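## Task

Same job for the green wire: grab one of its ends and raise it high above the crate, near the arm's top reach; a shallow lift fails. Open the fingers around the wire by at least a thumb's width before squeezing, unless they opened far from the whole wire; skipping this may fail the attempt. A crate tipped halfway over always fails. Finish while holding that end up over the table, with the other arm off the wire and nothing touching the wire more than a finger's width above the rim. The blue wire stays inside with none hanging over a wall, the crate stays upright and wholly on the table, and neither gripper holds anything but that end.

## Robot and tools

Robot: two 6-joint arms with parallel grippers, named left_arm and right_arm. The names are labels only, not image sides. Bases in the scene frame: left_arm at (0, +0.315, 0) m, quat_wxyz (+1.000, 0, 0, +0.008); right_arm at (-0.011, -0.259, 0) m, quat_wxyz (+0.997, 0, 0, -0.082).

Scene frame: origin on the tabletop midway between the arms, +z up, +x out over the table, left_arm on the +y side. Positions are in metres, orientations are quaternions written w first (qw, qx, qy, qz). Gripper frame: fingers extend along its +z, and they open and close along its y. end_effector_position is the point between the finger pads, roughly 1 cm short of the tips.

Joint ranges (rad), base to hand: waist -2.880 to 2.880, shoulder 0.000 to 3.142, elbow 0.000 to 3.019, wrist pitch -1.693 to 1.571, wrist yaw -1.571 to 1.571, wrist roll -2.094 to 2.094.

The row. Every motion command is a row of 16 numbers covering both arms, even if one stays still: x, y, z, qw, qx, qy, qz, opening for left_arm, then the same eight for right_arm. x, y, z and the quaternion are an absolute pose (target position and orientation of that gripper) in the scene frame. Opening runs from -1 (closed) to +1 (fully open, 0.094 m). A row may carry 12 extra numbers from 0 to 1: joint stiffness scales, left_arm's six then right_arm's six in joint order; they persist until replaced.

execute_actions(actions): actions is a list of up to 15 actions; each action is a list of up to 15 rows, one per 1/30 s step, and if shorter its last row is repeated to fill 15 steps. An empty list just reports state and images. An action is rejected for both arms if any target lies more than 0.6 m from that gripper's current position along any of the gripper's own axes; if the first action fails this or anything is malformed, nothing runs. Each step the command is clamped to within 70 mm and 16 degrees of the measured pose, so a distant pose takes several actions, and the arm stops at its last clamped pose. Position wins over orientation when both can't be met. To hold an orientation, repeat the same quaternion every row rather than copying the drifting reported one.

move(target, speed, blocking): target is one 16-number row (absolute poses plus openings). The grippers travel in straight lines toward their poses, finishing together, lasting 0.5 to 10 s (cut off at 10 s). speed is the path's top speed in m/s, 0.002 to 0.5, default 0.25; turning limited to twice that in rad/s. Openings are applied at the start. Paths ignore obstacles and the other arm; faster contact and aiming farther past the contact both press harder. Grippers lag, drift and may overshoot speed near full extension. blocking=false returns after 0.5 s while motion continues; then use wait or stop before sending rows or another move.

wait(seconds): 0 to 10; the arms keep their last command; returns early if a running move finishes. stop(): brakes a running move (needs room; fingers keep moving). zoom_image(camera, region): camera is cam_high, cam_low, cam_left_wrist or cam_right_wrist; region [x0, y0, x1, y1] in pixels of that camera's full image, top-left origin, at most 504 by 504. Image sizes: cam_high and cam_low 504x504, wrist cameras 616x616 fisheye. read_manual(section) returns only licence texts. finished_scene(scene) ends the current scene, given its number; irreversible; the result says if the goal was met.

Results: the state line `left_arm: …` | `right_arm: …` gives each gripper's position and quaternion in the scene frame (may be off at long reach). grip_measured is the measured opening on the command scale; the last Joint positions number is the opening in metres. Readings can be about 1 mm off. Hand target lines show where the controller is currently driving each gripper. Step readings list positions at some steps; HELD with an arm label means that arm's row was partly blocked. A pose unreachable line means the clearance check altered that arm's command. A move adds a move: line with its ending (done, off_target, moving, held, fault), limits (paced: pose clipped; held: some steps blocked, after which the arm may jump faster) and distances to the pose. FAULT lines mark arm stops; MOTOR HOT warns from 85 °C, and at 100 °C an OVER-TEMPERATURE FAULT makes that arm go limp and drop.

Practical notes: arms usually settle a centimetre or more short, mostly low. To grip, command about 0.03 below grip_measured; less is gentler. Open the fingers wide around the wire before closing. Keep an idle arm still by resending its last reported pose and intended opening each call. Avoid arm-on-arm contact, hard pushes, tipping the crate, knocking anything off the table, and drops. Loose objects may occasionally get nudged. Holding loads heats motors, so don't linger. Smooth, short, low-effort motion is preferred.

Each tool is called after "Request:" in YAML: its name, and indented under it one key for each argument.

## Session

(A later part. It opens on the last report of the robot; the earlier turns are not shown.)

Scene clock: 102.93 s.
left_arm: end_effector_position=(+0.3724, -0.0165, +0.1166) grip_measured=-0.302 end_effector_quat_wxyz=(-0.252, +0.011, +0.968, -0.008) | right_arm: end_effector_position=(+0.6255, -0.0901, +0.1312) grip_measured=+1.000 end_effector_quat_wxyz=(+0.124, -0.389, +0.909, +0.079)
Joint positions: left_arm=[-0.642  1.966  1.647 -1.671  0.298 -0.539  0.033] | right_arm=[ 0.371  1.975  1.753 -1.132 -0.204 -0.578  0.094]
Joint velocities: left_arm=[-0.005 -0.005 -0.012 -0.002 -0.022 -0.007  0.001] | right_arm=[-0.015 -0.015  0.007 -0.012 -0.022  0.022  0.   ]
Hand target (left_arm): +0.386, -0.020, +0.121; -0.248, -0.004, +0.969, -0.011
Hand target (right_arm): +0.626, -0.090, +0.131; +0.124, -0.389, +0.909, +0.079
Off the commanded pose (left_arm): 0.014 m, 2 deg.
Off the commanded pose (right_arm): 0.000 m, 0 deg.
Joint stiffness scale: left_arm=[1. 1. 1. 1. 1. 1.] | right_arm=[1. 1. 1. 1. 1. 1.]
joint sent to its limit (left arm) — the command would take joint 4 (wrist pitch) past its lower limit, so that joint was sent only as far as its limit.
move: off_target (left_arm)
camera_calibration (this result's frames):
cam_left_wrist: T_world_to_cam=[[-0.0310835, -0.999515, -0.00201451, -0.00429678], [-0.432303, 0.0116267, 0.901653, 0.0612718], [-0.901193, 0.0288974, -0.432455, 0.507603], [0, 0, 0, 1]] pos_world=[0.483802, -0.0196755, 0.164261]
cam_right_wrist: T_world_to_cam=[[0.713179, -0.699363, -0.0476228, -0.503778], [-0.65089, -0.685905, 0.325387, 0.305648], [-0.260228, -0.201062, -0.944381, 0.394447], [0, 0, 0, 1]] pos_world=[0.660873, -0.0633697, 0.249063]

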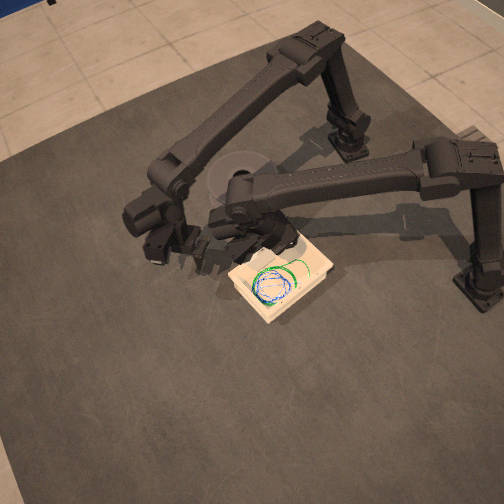

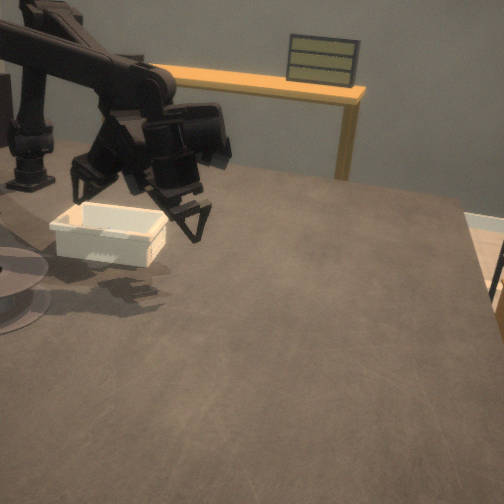

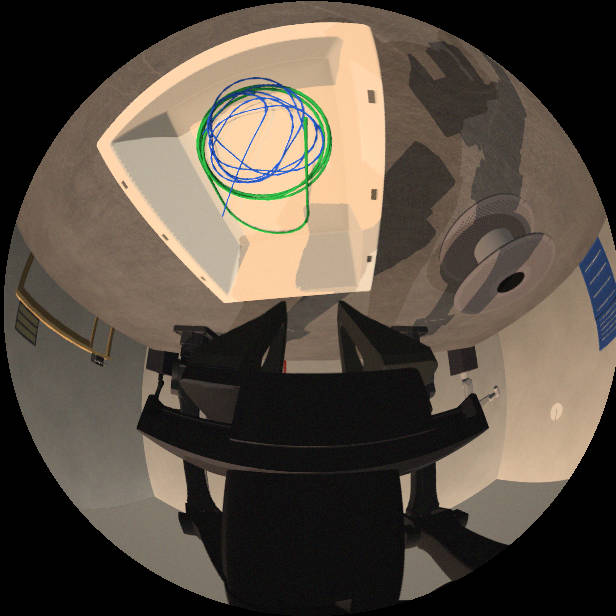

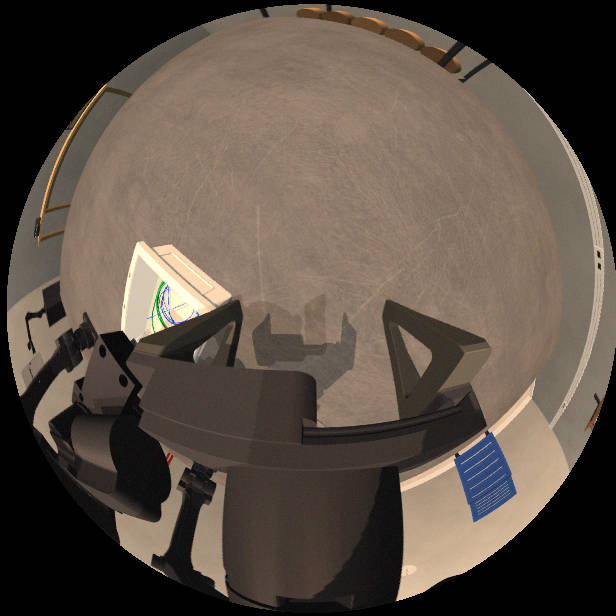

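Request:
move:
  target: [0.378,-0.018,0.055,-0.2588,0,0.9659,0,-0.3, 0.6255,-0.0901,0.1312,0.124,-0.389,0.909,0.079,1]
  speed: 0.06

Request:
zoom_image:
  camera: "cam_left_wrist"
  region: [180, 130, 440, 380]

Scene clock: 106.20 s.
left_arm: end_effector_position=(+0.3730, -0.0170, +0.0633) grip_measured=-0.302 end_effector_quat_wxyz=(-0.259, +0.008, +0.966, -0.002) | right_arm: end_effector_position=(+0.6255, -0.0901, +0.1312) grip_measured=+1.000 end_effector_quat_wxyz=(+0.124, -0.389, +0.909, +0.079)
Joint positions: left_arm=[-0.642  2.032  1.599 -1.576  0.298 -0.542  0.033] | right_arm=[ 0.371  1.975  1.753 -1.132 -0.204 -0.578  0.094]
Joint velocities: left_arm=[-0.005 -0.015 -0.012  0.007 -0.051 -0.022 -0.   ] | right_arm=[-0.005 -0.005 -0.002 -0.002  0.007 -0.007  0.   ]
Hand target (left_arm): +0.377, -0.017, +0.055; -0.259, -0.000, +0.966, -0.000
Hand target (right_arm): +0.626, -0.090, +0.131; +0.124, -0.389, +0.909, +0.079
Off the commanded pose (left_arm): 0.010 m, 1 deg.
Off the commanded pose (right_arm): 0.000 m, 0 deg.
Joint stiffness scale: left_arm=[1. 1. 1. 1. 1. 1.] | right_arm=[1. 1. 1. 1. 1. 1.]
move: done
camera_calibration (this result's frames):
cam_left_wrist: T_world_to_cam=[[-0.0285574, -0.999491, -0.0142191, -0.00502603], [-0.418307, -0.000969999, 0.908305, 0.103749], [-0.907857, 0.0318868, -0.418066, 0.48679], [0, 0, 0, 1]] pos_world=[0.485191, -0.020445, 0.109203]
cam_right_wrist: T_world_to_cam=[[0.713179, -0.699363, -0.0476228, -0.503778], [-0.65089, -0.685905, 0.325387, 0.305648], [-0.260228, -0.201062, -0.944381, 0.394447], [0, 0, 0, 1]] pos_world=[0.660873, -0.0633697, 0.249063]

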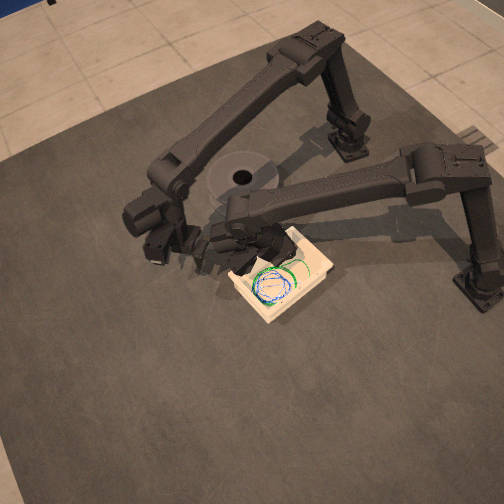

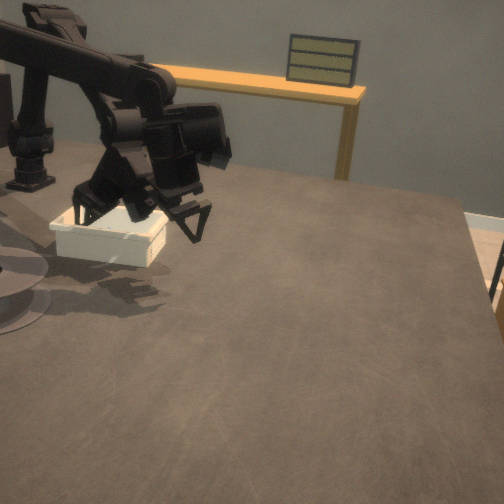

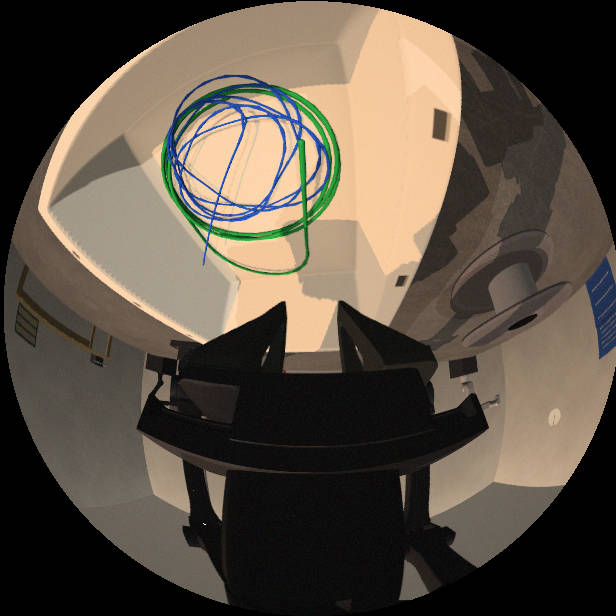

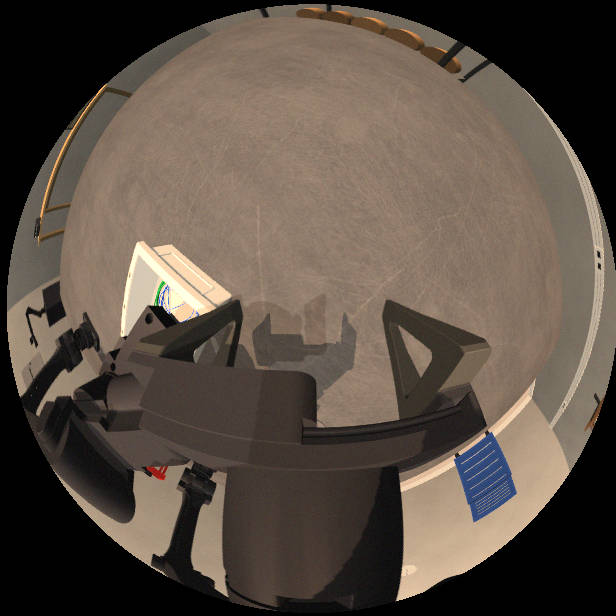

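Region (180, 130, 440, 380) of cam_left_wrist's 616x616 image, scaled by 1.938, with more detail than that image has; it fills the top 485 rows of this view, and the rest is white.

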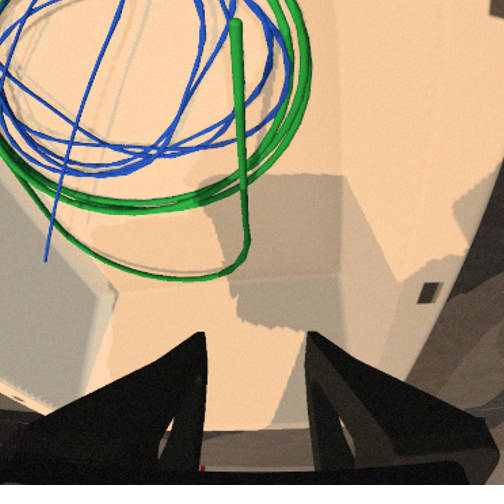

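Request:
move:
  target: [0.375,-0.015,0.022,-0.2588,0,0.9659,0,-0.3, 0.6255,-0.0901,0.1312,0.124,-0.389,0.909,0.079,1]
  speed: 0.04

Request:
zoom_image:
  camera: "cam_left_wrist"
  region: [180, 130, 440, 380]

Scene clock: 114.80 s.
left_arm: end_effector_position=(+0.3705, -0.0151, +0.0315) grip_measured=-0.302 end_effector_quat_wxyz=(-0.259, +0.008, +0.966, -0.003) | right_arm: end_effector_position=(+0.6255, -0.0901, +0.1312) grip_measured=+1.000 end_effector_quat_wxyz=(+0.124, -0.389, +0.909, +0.079)
Joint positions: left_arm=[-0.642  2.062  1.556 -1.502  0.298 -0.542  0.033] | right_arm=[ 0.371  1.975  1.753 -1.132 -0.204 -0.578  0.094]
Joint velocities: left_arm=[-0.005  0.005  0.027  0.007  0.007  0.007 -0.   ] | right_arm=[-0.005 -0.015 -0.012  0.002 -0.037  0.051  0.   ]
Hand target (left_arm): +0.374, -0.015, +0.022; -0.259, +0.000, +0.966, -0.000
Hand target (right_arm): +0.626, -0.090, +0.131; +0.124, -0.389, +0.909, +0.079
Off the commanded pose (left_arm): 0.011 m, 1 deg.
Off the commanded pose (right_arm): 0.000 m, 0 deg.
Joint stiffness scale: left_arm=[1. 1. 1. 1. 1. 1.] | right_arm=[1. 1. 1. 1. 1. 1.]
move: off_target (left_arm)
camera_calibration (this result's frames):
cam_left_wrist: T_world_to_cam=[[-0.0285362, -0.999506, -0.0131474, -0.00375339], [-0.419711, 0.0000436483, 0.907658, 0.132081], [-0.907209, 0.0314193, -0.419505, 0.470942], [0, 0, 0, 1]] pos_world=[0.482571, -0.0185539, 0.077629]
cam_right_wrist: T_world_to_cam=[[0.713179, -0.699363, -0.0476228, -0.503778], [-0.65089, -0.685905, 0.325387, 0.305648], [-0.260228, -0.201062, -0.944381, 0.394447], [0, 0, 0, 1]] pos_world=[0.660873, -0.0633697, 0.249063]

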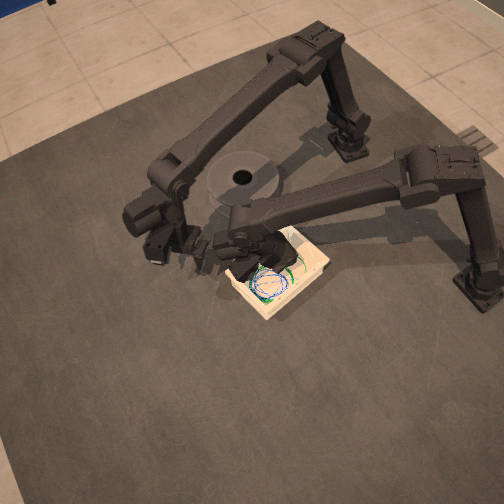

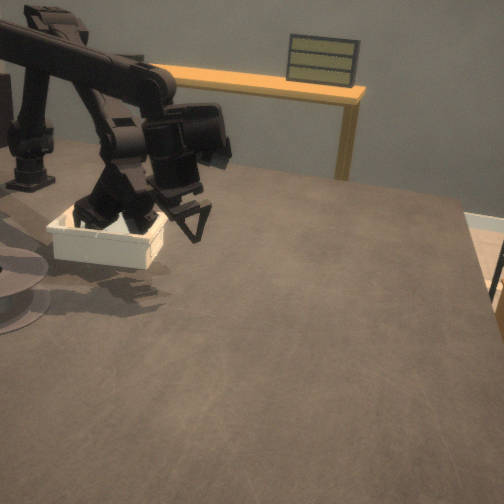

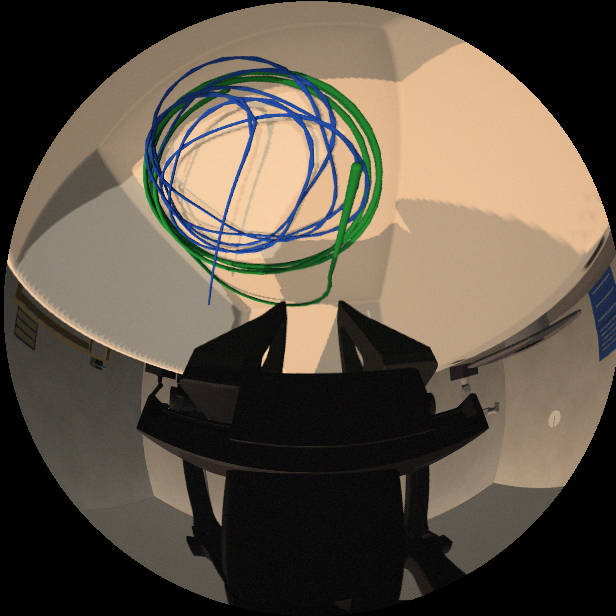

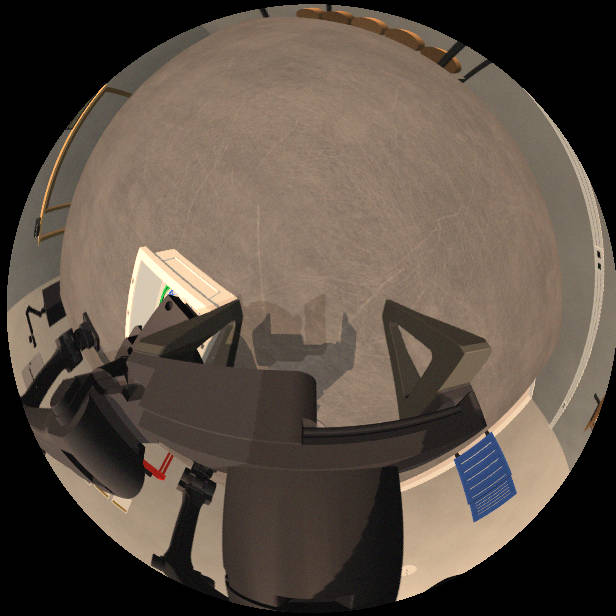

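Region (180, 130, 440, 380) of cam_left_wrist's 616x616 image, scaled by 1.938, with more detail than that image has; it fills the top 485 rows of this view, and the rest is white.

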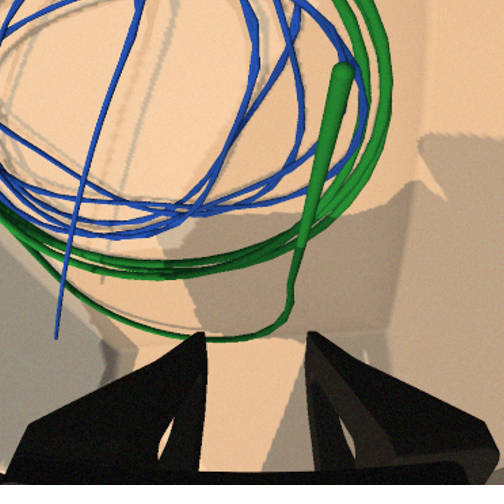

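Request:
move:
  target: [0.377,-0.023,0.022,-0.2588,0,0.9659,0,-0.3, 0.6255,-0.0901,0.1312,0.124,-0.389,0.909,0.079,1]
  speed: 0.03

Request:
zoom_image:
  camera: "cam_left_wrist"
  region: [180, 130, 440, 380]

Scene clock: 128.90 s.
left_arm: end_effector_position=(+0.3694, -0.0144, +0.0254) grip_measured=-0.302 end_effector_quat_wxyz=(-0.264, +0.005, +0.965, +0.001) | right_arm: end_effector_position=(+0.6255, -0.0901, +0.1312) grip_measured=+1.000 end_effector_quat_wxyz=(+0.124, -0.389, +0.909, +0.079)
Joint positions: left_arm=[-0.642  2.075  1.556 -1.502  0.298 -0.546  0.033] | right_arm=[ 0.371  1.975  1.753 -1.132 -0.204 -0.578  0.094]
Joint velocities: left_arm=[-0.005 -0.005 -0.017  0.002 -0.007  0.037 -0.   ] | right_arm=[ 0.015 -0.015 -0.002 -0.022 -0.037 -0.022  0.   ]
Hand target (left_arm): +0.377, -0.023, +0.022; -0.259, +0.000, +0.966, -0.000
Hand target (right_arm): +0.626, -0.090, +0.131; +0.124, -0.389, +0.909, +0.079
Off the commanded pose (left_arm): 0.012 m, 1 deg.
Off the commanded pose (right_arm): 0.000 m, 0 deg.
Joint stiffness scale: left_arm=[1. 1. 1. 1. 1. 1.] | right_arm=[1. 1. 1. 1. 1. 1.]
move: off_target (left_arm)
camera_calibration (this result's frames):
cam_left_wrist: T_world_to_cam=[[-0.0257584, -0.999422, -0.0221795, -0.00388514], [-0.410135, -0.00966834, 0.911974, 0.133388], [-0.911661, 0.0325876, -0.409649, 0.468792], [0, 0, 0, 1]] pos_world=[0.481986, -0.01787, 0.0703073]
cam_right_wrist: T_world_to_cam=[[0.713179, -0.699363, -0.0476228, -0.503778], [-0.65089, -0.685905, 0.325387, 0.305648], [-0.260228, -0.201062, -0.944381, 0.394447], [0, 0, 0, 1]] pos_world=[0.660873, -0.0633697, 0.249063]

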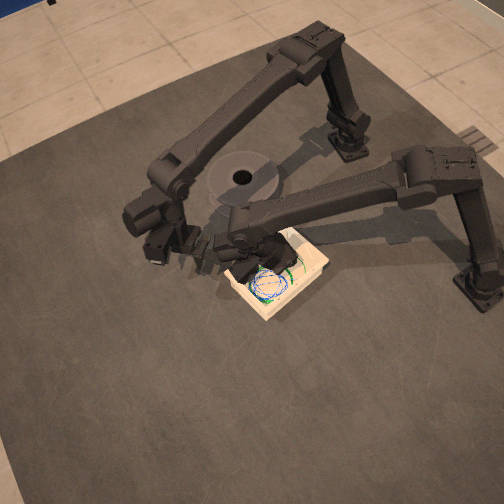

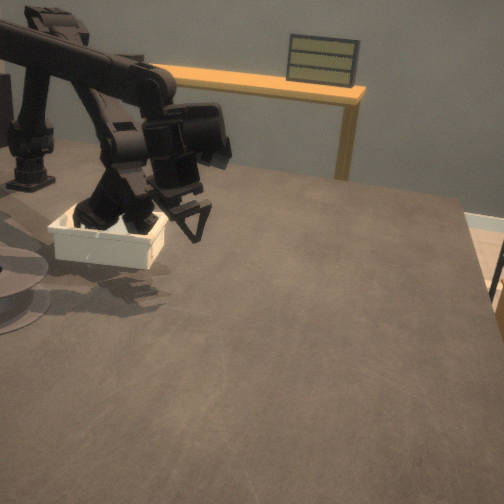

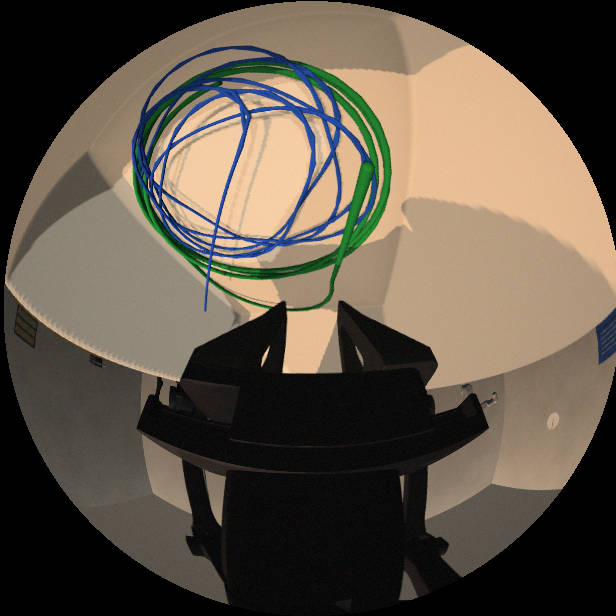

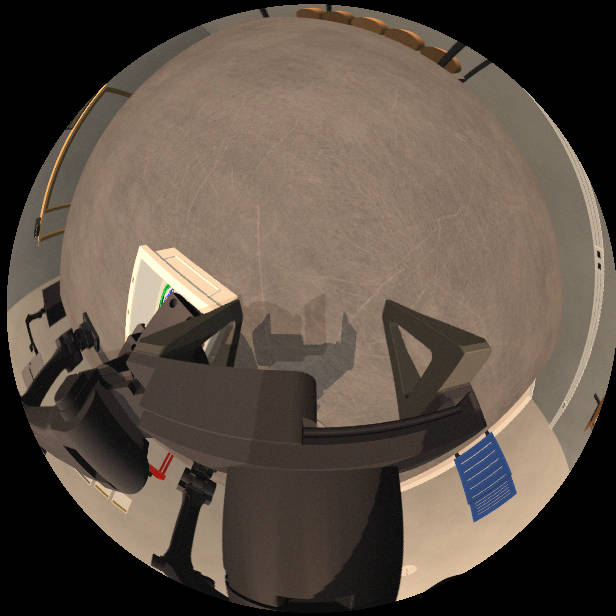

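Region (180, 130, 440, 380) of cam_left_wrist's 616x616 image, scaled by 1.938, with more detail than that image has; it fills the top 485 rows of this view, and the rest is white.

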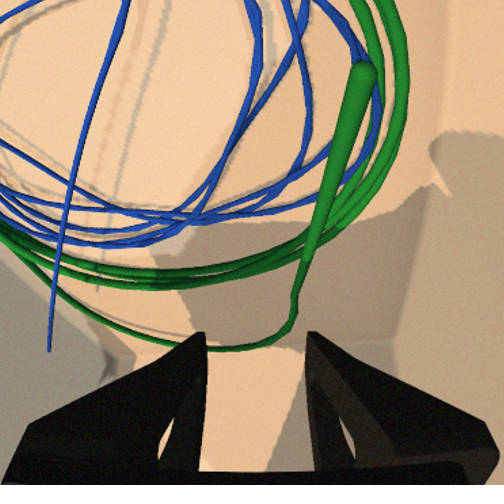

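Request:
move:
  target: [0.378,-0.036,0.024,-0.2588,0,0.9659,0,-0.3, 0.6255,-0.0901,0.1312,0.124,-0.389,0.909,0.079,1]
  speed: 0.03

Request:
zoom_image:
  camera: "cam_left_wrist"
  region: [180, 130, 440, 380]

Scene clock: 133.07 s.
left_arm: end_effector_position=(+0.3711, -0.0230, +0.0234) grip_measured=-0.302 end_effector_quat_wxyz=(-0.262, +0.003, +0.965, +0.001) | right_arm: end_effector_position=(+0.6255, -0.0901, +0.1312) grip_measured=+1.000 end_effector_quat_wxyz=(+0.124, -0.389, +0.909, +0.079)
Joint positions: left_arm=[-0.652  2.089  1.577 -1.502  0.302 -0.562  0.033] | right_arm=[ 0.371  1.975  1.753 -1.132 -0.204 -0.578  0.094]
Joint velocities: left_arm=[-0.005 -0.015 -0.007 -0.007  0.007  0.037 -0.002] | right_arm=[-0.005 -0.005 -0.007  0.007 -0.081  0.095  0.   ]
Hand target (left_arm): +0.378, -0.036, +0.024; -0.259, +0.000, +0.966, -0.000
Hand target (right_arm): +0.626, -0.090, +0.131; +0.124, -0.389, +0.909, +0.079
Off the commanded pose (left_arm): 0.015 m, 1 deg.
Off the commanded pose (right_arm): 0.000 m, 0 deg.
Joint stiffness scale: left_arm=[1. 1. 1. 1. 1. 1.] | right_arm=[1. 1. 1. 1. 1. 1.]
move: off_target (left_arm)
camera_calibration (this result's frames):
cam_left_wrist: T_world_to_cam=[[-0.0207611, -0.999503, -0.0237191, -0.0143238], [-0.412606, -0.0130441, 0.910816, 0.136719], [-0.910673, 0.0286962, -0.41213, 0.469349], [0, 0, 0, 1]] pos_world=[0.483537, -0.0260018, 0.068567]
cam_right_wrist: T_world_to_cam=[[0.713179, -0.699363, -0.0476228, -0.503778], [-0.65089, -0.685905, 0.325387, 0.305648], [-0.260228, -0.201062, -0.944381, 0.394447], [0, 0, 0, 1]] pos_world=[0.660873, -0.0633697, 0.249063]

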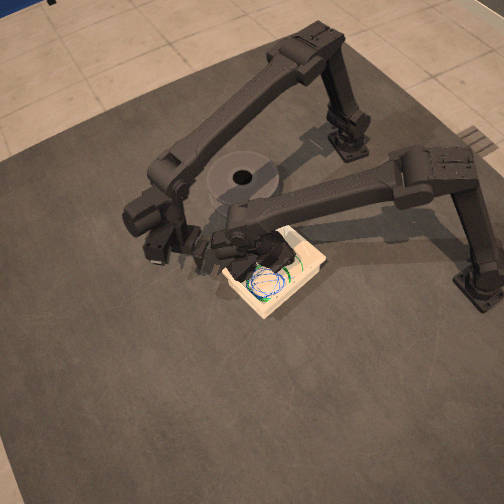

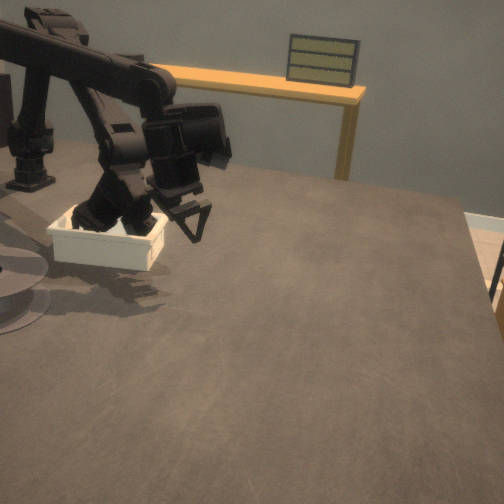

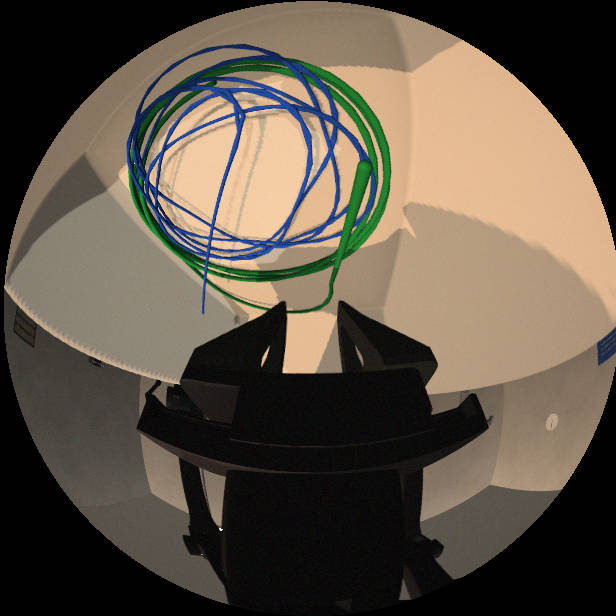

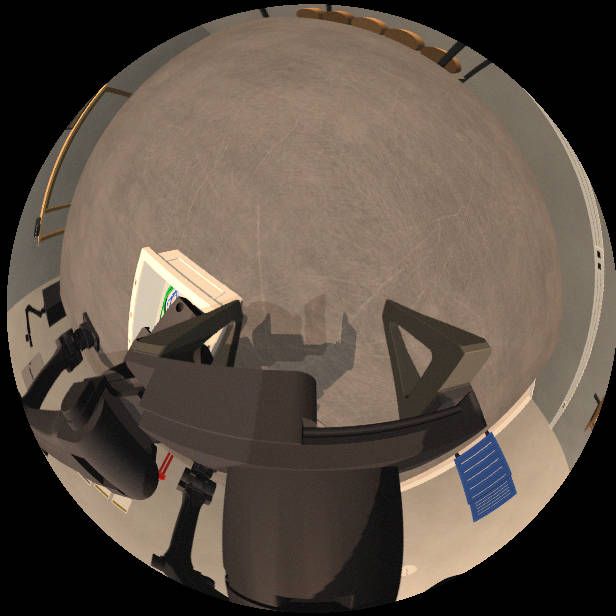

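Region (180, 130, 440, 380) of cam_left_wrist's 616x616 image, scaled by 1.938, with more detail than that image has; it fills the top 485 rows of this view, and the rest is white.

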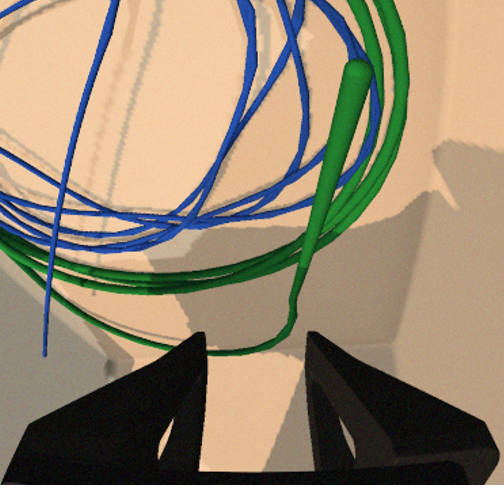

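Request:
move:
  target: [0.374,-0.030,0.024,-0.2588,0,0.9659,0,0.1, 0.6255,-0.0901,0.1312,0.124,-0.389,0.909,0.079,1]
  speed: 0.03

Request:
zoom_image:
  camera: "cam_left_wrist"
  region: [180, 130, 440, 380]

Scene clock: 143.70 s.
left_arm: end_effector_position=(+0.3707, -0.0227, +0.0231) grip_measured=+0.098 end_effector_quat_wxyz=(-0.263, +0.002, +0.965, +0.002) | right_arm: end_effector_position=(+0.6255, -0.0901, +0.1312) grip_measured=+1.000 end_effector_quat_wxyz=(+0.124, -0.389, +0.909, +0.079)
Joint positions: left_arm=[-0.652  2.089  1.576 -1.502  0.302 -0.562  0.052] | right_arm=[ 0.371  1.975  1.753 -1.132 -0.204 -0.578  0.094]
Joint velocities: left_arm=[ 0.005 -0.005 -0.002 -0.007 -0.022 -0.007  0.   ] | right_arm=[ 0.005 -0.015  0.002 -0.002 -0.007  0.022  0.   ]
Hand target (left_arm): +0.374, -0.030, +0.024; -0.259, +0.000, +0.966, +0.000
Hand target (right_arm): +0.626, -0.090, +0.131; +0.124, -0.389, +0.909, +0.079
Off the commanded pose (left_arm): 0.008 m, 1 deg.
Off the commanded pose (right_arm): 0.000 m, 0 deg.
Joint stiffness scale: left_arm=[1. 1. 1. 1. 1. 1.] | right_arm=[1. 1. 1. 1. 1. 1.]
move: done
camera_calibration (this result's frames):
cam_left_wrist: T_world_to_cam=[[-0.0206136, -0.999479, -0.0248539, -0.0140367], [-0.411953, -0.0141598, 0.911095, 0.136566], [-0.910972, 0.0290195, -0.411446, 0.469016], [0, 0, 0, 1]] pos_world=[0.48323, -0.0257063, 0.068202]
cam_right_wrist: T_world_to_cam=[[0.713179, -0.699363, -0.0476228, -0.503778], [-0.65089, -0.685905, 0.325387, 0.305648], [-0.260228, -0.201062, -0.944381, 0.394447], [0, 0, 0, 1]] pos_world=[0.660873, -0.0633697, 0.249063]

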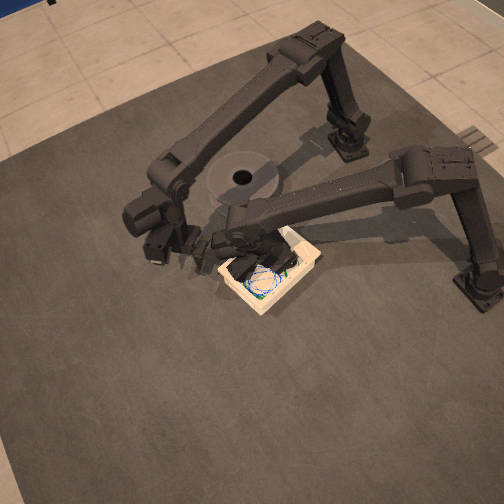

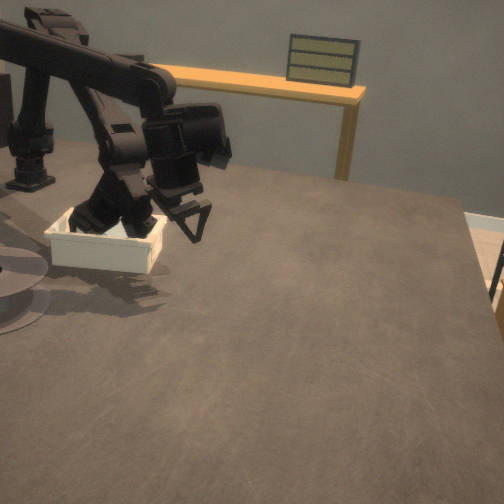

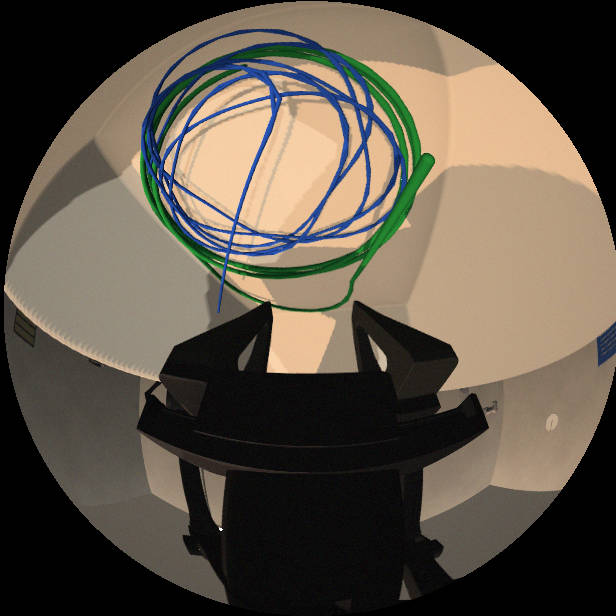

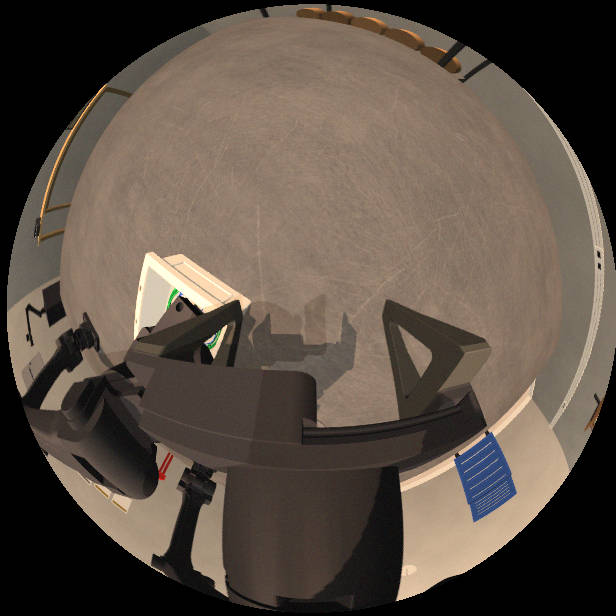

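Region (180, 130, 440, 380) of cam_left_wrist's 616x616 image, scaled by 1.938, with more detail than that image has; it fills the top 485 rows of this view, and the rest is white.

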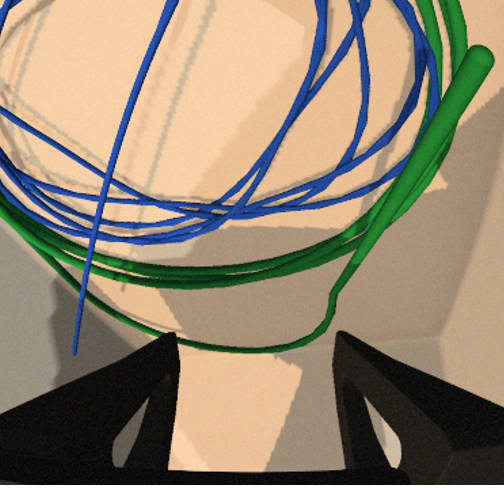

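Request:
move:
  target: [0.38,-0.025,0.10,-0.2588,0,0.9659,0,-0.5, 0.6255,-0.0901,0.1312,0.124,-0.389,0.909,0.079,1]
  speed: 0.08

Request:
move:
  target: [0.385,-0.045,0.075,-0.1949,0,0.9613,-0.1949,-0.5, 0.6255,-0.0901,0.1312,0.124,-0.389,0.909,0.079,1]
  speed: 0.08

Scene clock: 167.30 s.
left_arm: end_effector_position=(+0.3675, -0.0203, +0.0715) grip_measured=-0.498 end_effector_quat_wxyz=(-0.282, -0.001, +0.959, +0.016) | right_arm: end_effector_position=(+0.6256, -0.0901, +0.1312) grip_measured=+1.000 end_effector_quat_wxyz=(+0.124, -0.389, +0.910, +0.079)
Joint positions: left_arm=[-0.652  2.054  1.641 -1.652  0.302 -0.562  0.024] | right_arm=[ 0.371  1.975  1.753 -1.132 -0.203 -0.578  0.094]
Joint velocities: left_arm=[ 0.015  0.005 -0.017 -0.007  0.007  0.066 -0.001] | right_arm=[-0.005  0.005 -0.007  0.017 -0.007 -0.022  0.   ]
Hand target (left_arm): +0.380, -0.025, +0.100; -0.259, +0.000, +0.966, -0.000
Hand target (right_arm): +0.625, -0.090, +0.131; +0.124, -0.389, +0.909, +0.079
Off the commanded pose (left_arm): 0.032 m, 3 deg.
Off the commanded pose (right_arm): 0.000 m, 0 deg.
Joint stiffness scale: left_arm=[1. 1. 1. 1. 1. 1.] | right_arm=[1. 1. 1. 1. 1. 1.]
move: off_target (left_arm)
camera_calibration (this result's frames):
cam_left_wrist: T_world_to_cam=[[-0.0221919, -0.998313, -0.0536467, -0.00784213], [-0.375014, -0.0414295, 0.926093, 0.076002], [-0.926754, 0.0406701, -0.373462, 0.489204], [0, 0, 0, 1]] pos_world=[0.481699, -0.0245761, 0.111893]
cam_right_wrist: T_world_to_cam=[[0.713125, -0.699438, -0.0473132, -0.503847], [-0.650971, -0.685733, 0.325587, 0.30566], [-0.260172, -0.201384, -0.944328, 0.394355], [0, 0, 0, 1]] pos_world=[0.660882, -0.0633919, 0.249043]

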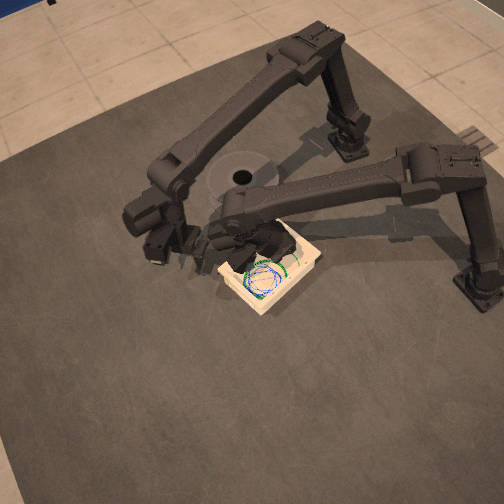

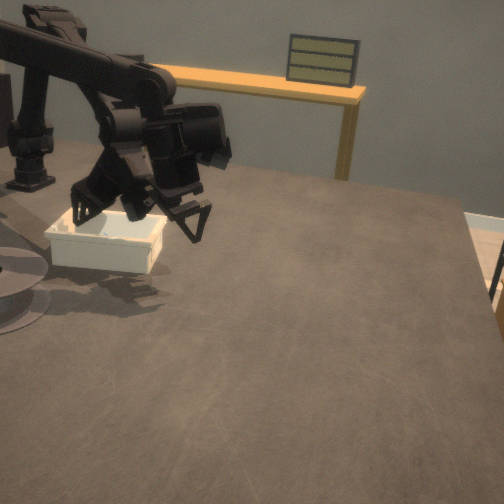

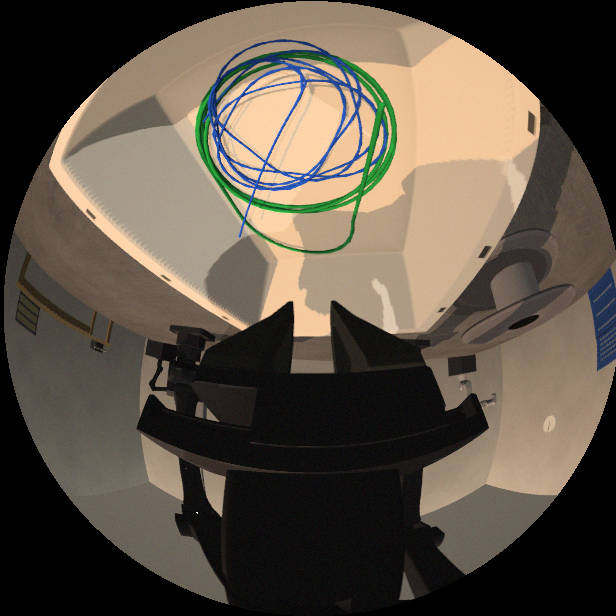

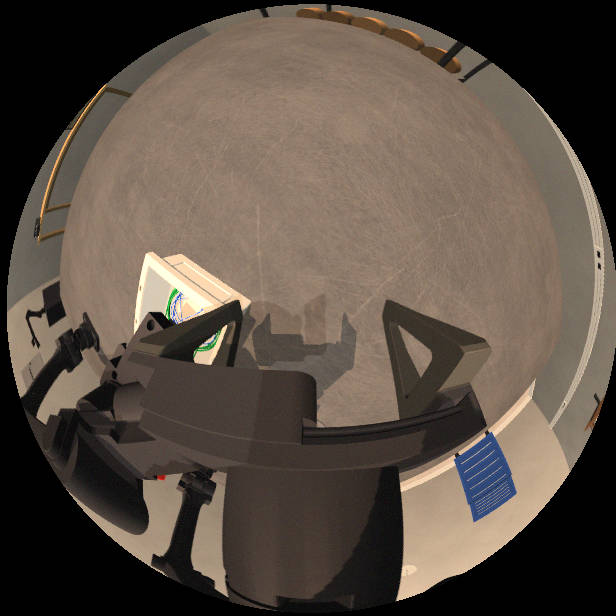

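Scene clock: 170.43 s.
left_arm: end_effector_position=(+0.3749, -0.0442, +0.0533) grip_measured=-0.498 end_effector_quat_wxyz=(-0.217, -0.006, +0.961, -0.174) | right_arm: end_effector_position=(+0.6256, -0.0901, +0.1312) grip_measured=+1.000 end_effector_quat_wxyz=(+0.124, -0.389, +0.910, +0.079)
Joint positions: left_arm=[-0.609  1.933  1.415 -1.234  0.536 -0.555  0.024] | right_arm=[ 0.371  1.975  1.753 -1.132 -0.203 -0.578  0.094]
Joint velocities: left_arm=[-0.005 -0.015  0.017  0.012 -0.051  0.051  0.   ] | right_arm=[-0.015  0.005 -0.012  0.002 -0.022  0.022  0.   ]
Hand target (left_arm): +0.384, -0.044, +0.075; -0.192, +0.003, +0.962, -0.193
Hand target (right_arm): +0.625, -0.090, +0.131; +0.124, -0.389, +0.909, +0.079
Off the commanded pose (left_arm): 0.024 m, 4 deg.
Off the commanded pose (right_arm): 0.000 m, 0 deg.
Joint stiffness scale: left_arm=[1. 1. 1. 1. 1. 1.] | right_arm=[1. 1. 1. 1. 1. 1.]
move: off_target (left_arm)
camera_calibration (this result's frames):
cam_left_wrist: T_world_to_cam=[[0.0739888, -0.947917, 0.309806, -0.0857083], [-0.500313, 0.233451, 0.833779, 0.158687], [-0.862677, -0.21669, -0.456982, 0.459316], [0, 0, 0, 1]] pos_world=[0.481976, -0.0187607, 0.104142]
cam_right_wrist: T_world_to_cam=[[0.713125, -0.699438, -0.0473132, -0.503847], [-0.650971, -0.685733, 0.325587, 0.30566], [-0.260172, -0.201384, -0.944328, 0.394355], [0, 0, 0, 1]] pos_world=[0.660882, -0.0633919, 0.249043]

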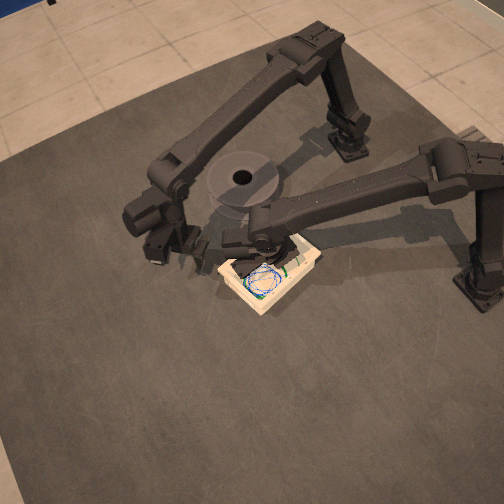

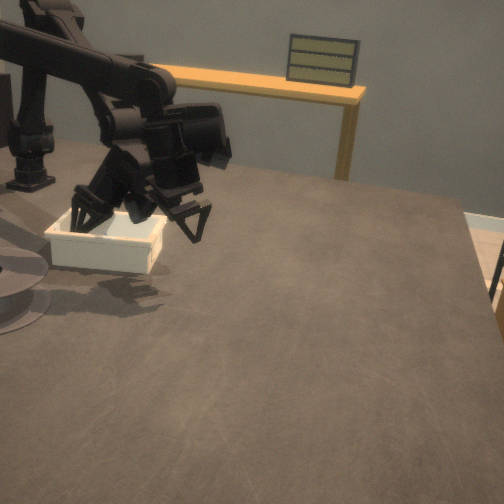

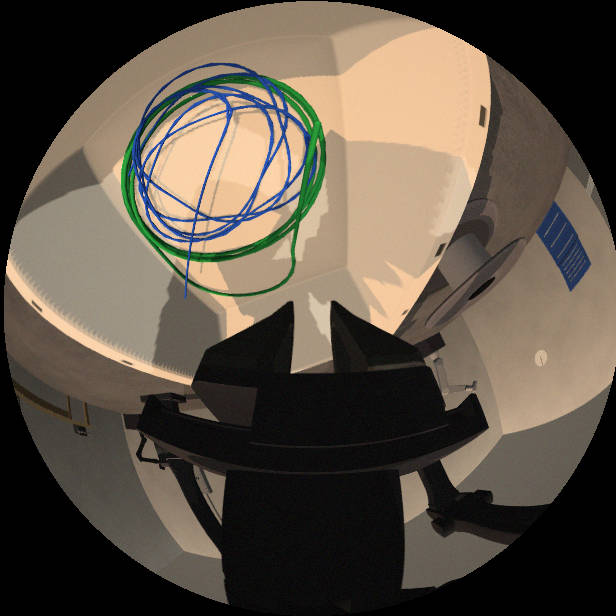

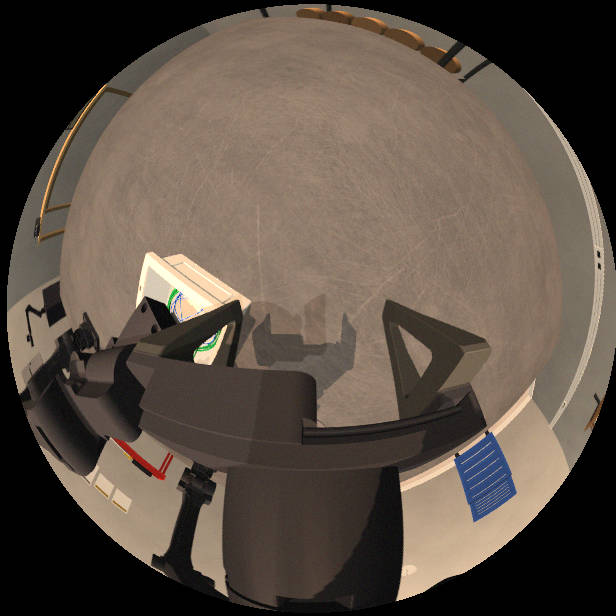

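Request:
move:
  target: [0.380,-0.044,0.025,-0.1949,0,0.9613,-0.1949,-0.5, 0.6255,-0.0901,0.1312,0.124,-0.389,0.909,0.079,1]
  speed: 0.04

Request:
zoom_image:
  camera: "cam_left_wrist"
  region: [180, 130, 440, 380]

Scene clock: 175.37 s.
left_arm: end_effector_position=(+0.3740, -0.0444, +0.0312) grip_measured=-0.498 end_effector_quat_wxyz=(-0.196, +0.001, +0.962, -0.191) | right_arm: end_effector_position=(+0.6256, -0.0901, +0.1312) grip_measured=+1.000 end_effector_quat_wxyz=(+0.124, -0.389, +0.910, +0.079)
Joint positions: left_arm=[-0.609  1.933  1.352 -1.116  0.541 -0.555  0.024] | right_arm=[ 0.371  1.975  1.753 -1.132 -0.203 -0.578  0.094]
Joint velocities: left_arm=[-0.015 -0.005 -0.007  0.002 -0.037 -0.037  0.   ] | right_arm=[-0.005 -0.005 -0.007 -0.007 -0.007  0.022  0.   ]
Hand target (left_arm): +0.380, -0.044, +0.025; -0.195, +0.000, +0.961, -0.195
Hand target (right_arm): +0.625, -0.090, +0.131; +0.124, -0.389, +0.909, +0.079
Off the commanded pose (left_arm): 0.009 m, 1 deg.
Off the commanded pose (right_arm): 0.000 m, 0 deg.
Joint stiffness scale: left_arm=[1. 1. 1. 1. 1. 1.] | right_arm=[1. 1. 1. 1. 1. 1.]
move: done
camera_calibration (this result's frames):
cam_left_wrist: T_world_to_cam=[[0.0607848, -0.936544, 0.345241, -0.0747122], [-0.535289, 0.261351, 0.803219, 0.191942], [-0.842479, -0.233627, -0.485436, 0.440962], [0, 0, 0, 1]] pos_world=[0.478787, -0.0171146, 0.0856812]
cam_right_wrist: T_world_to_cam=[[0.713125, -0.699438, -0.0473132, -0.503847], [-0.650971, -0.685733, 0.325587, 0.30566], [-0.260172, -0.201384, -0.944328, 0.394355], [0, 0, 0, 1]] pos_world=[0.660882, -0.0633919, 0.249043]

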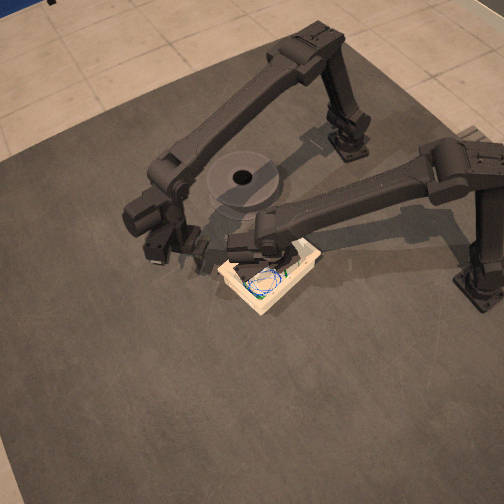

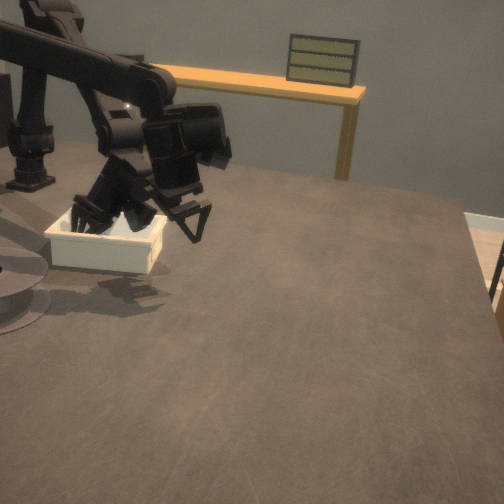

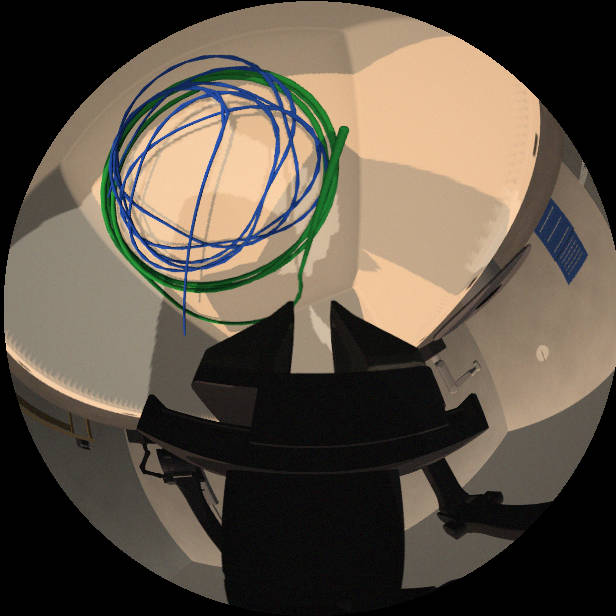

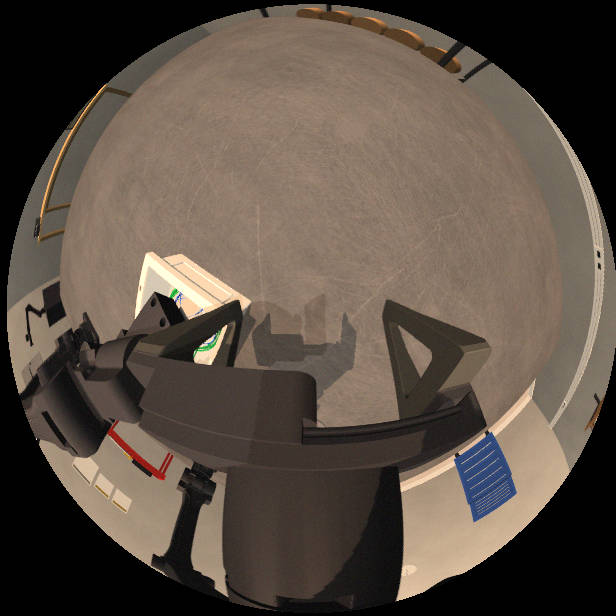

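Region (180, 130, 440, 380) of cam_left_wrist's 616x616 image, scaled by 1.938, with more detail than that image has; it fills the top 485 rows of this view, and the rest is white.

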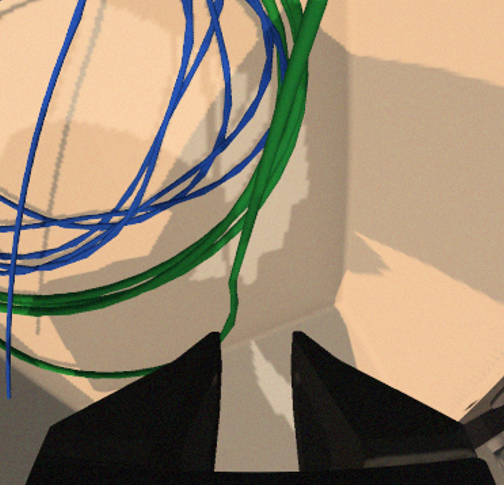

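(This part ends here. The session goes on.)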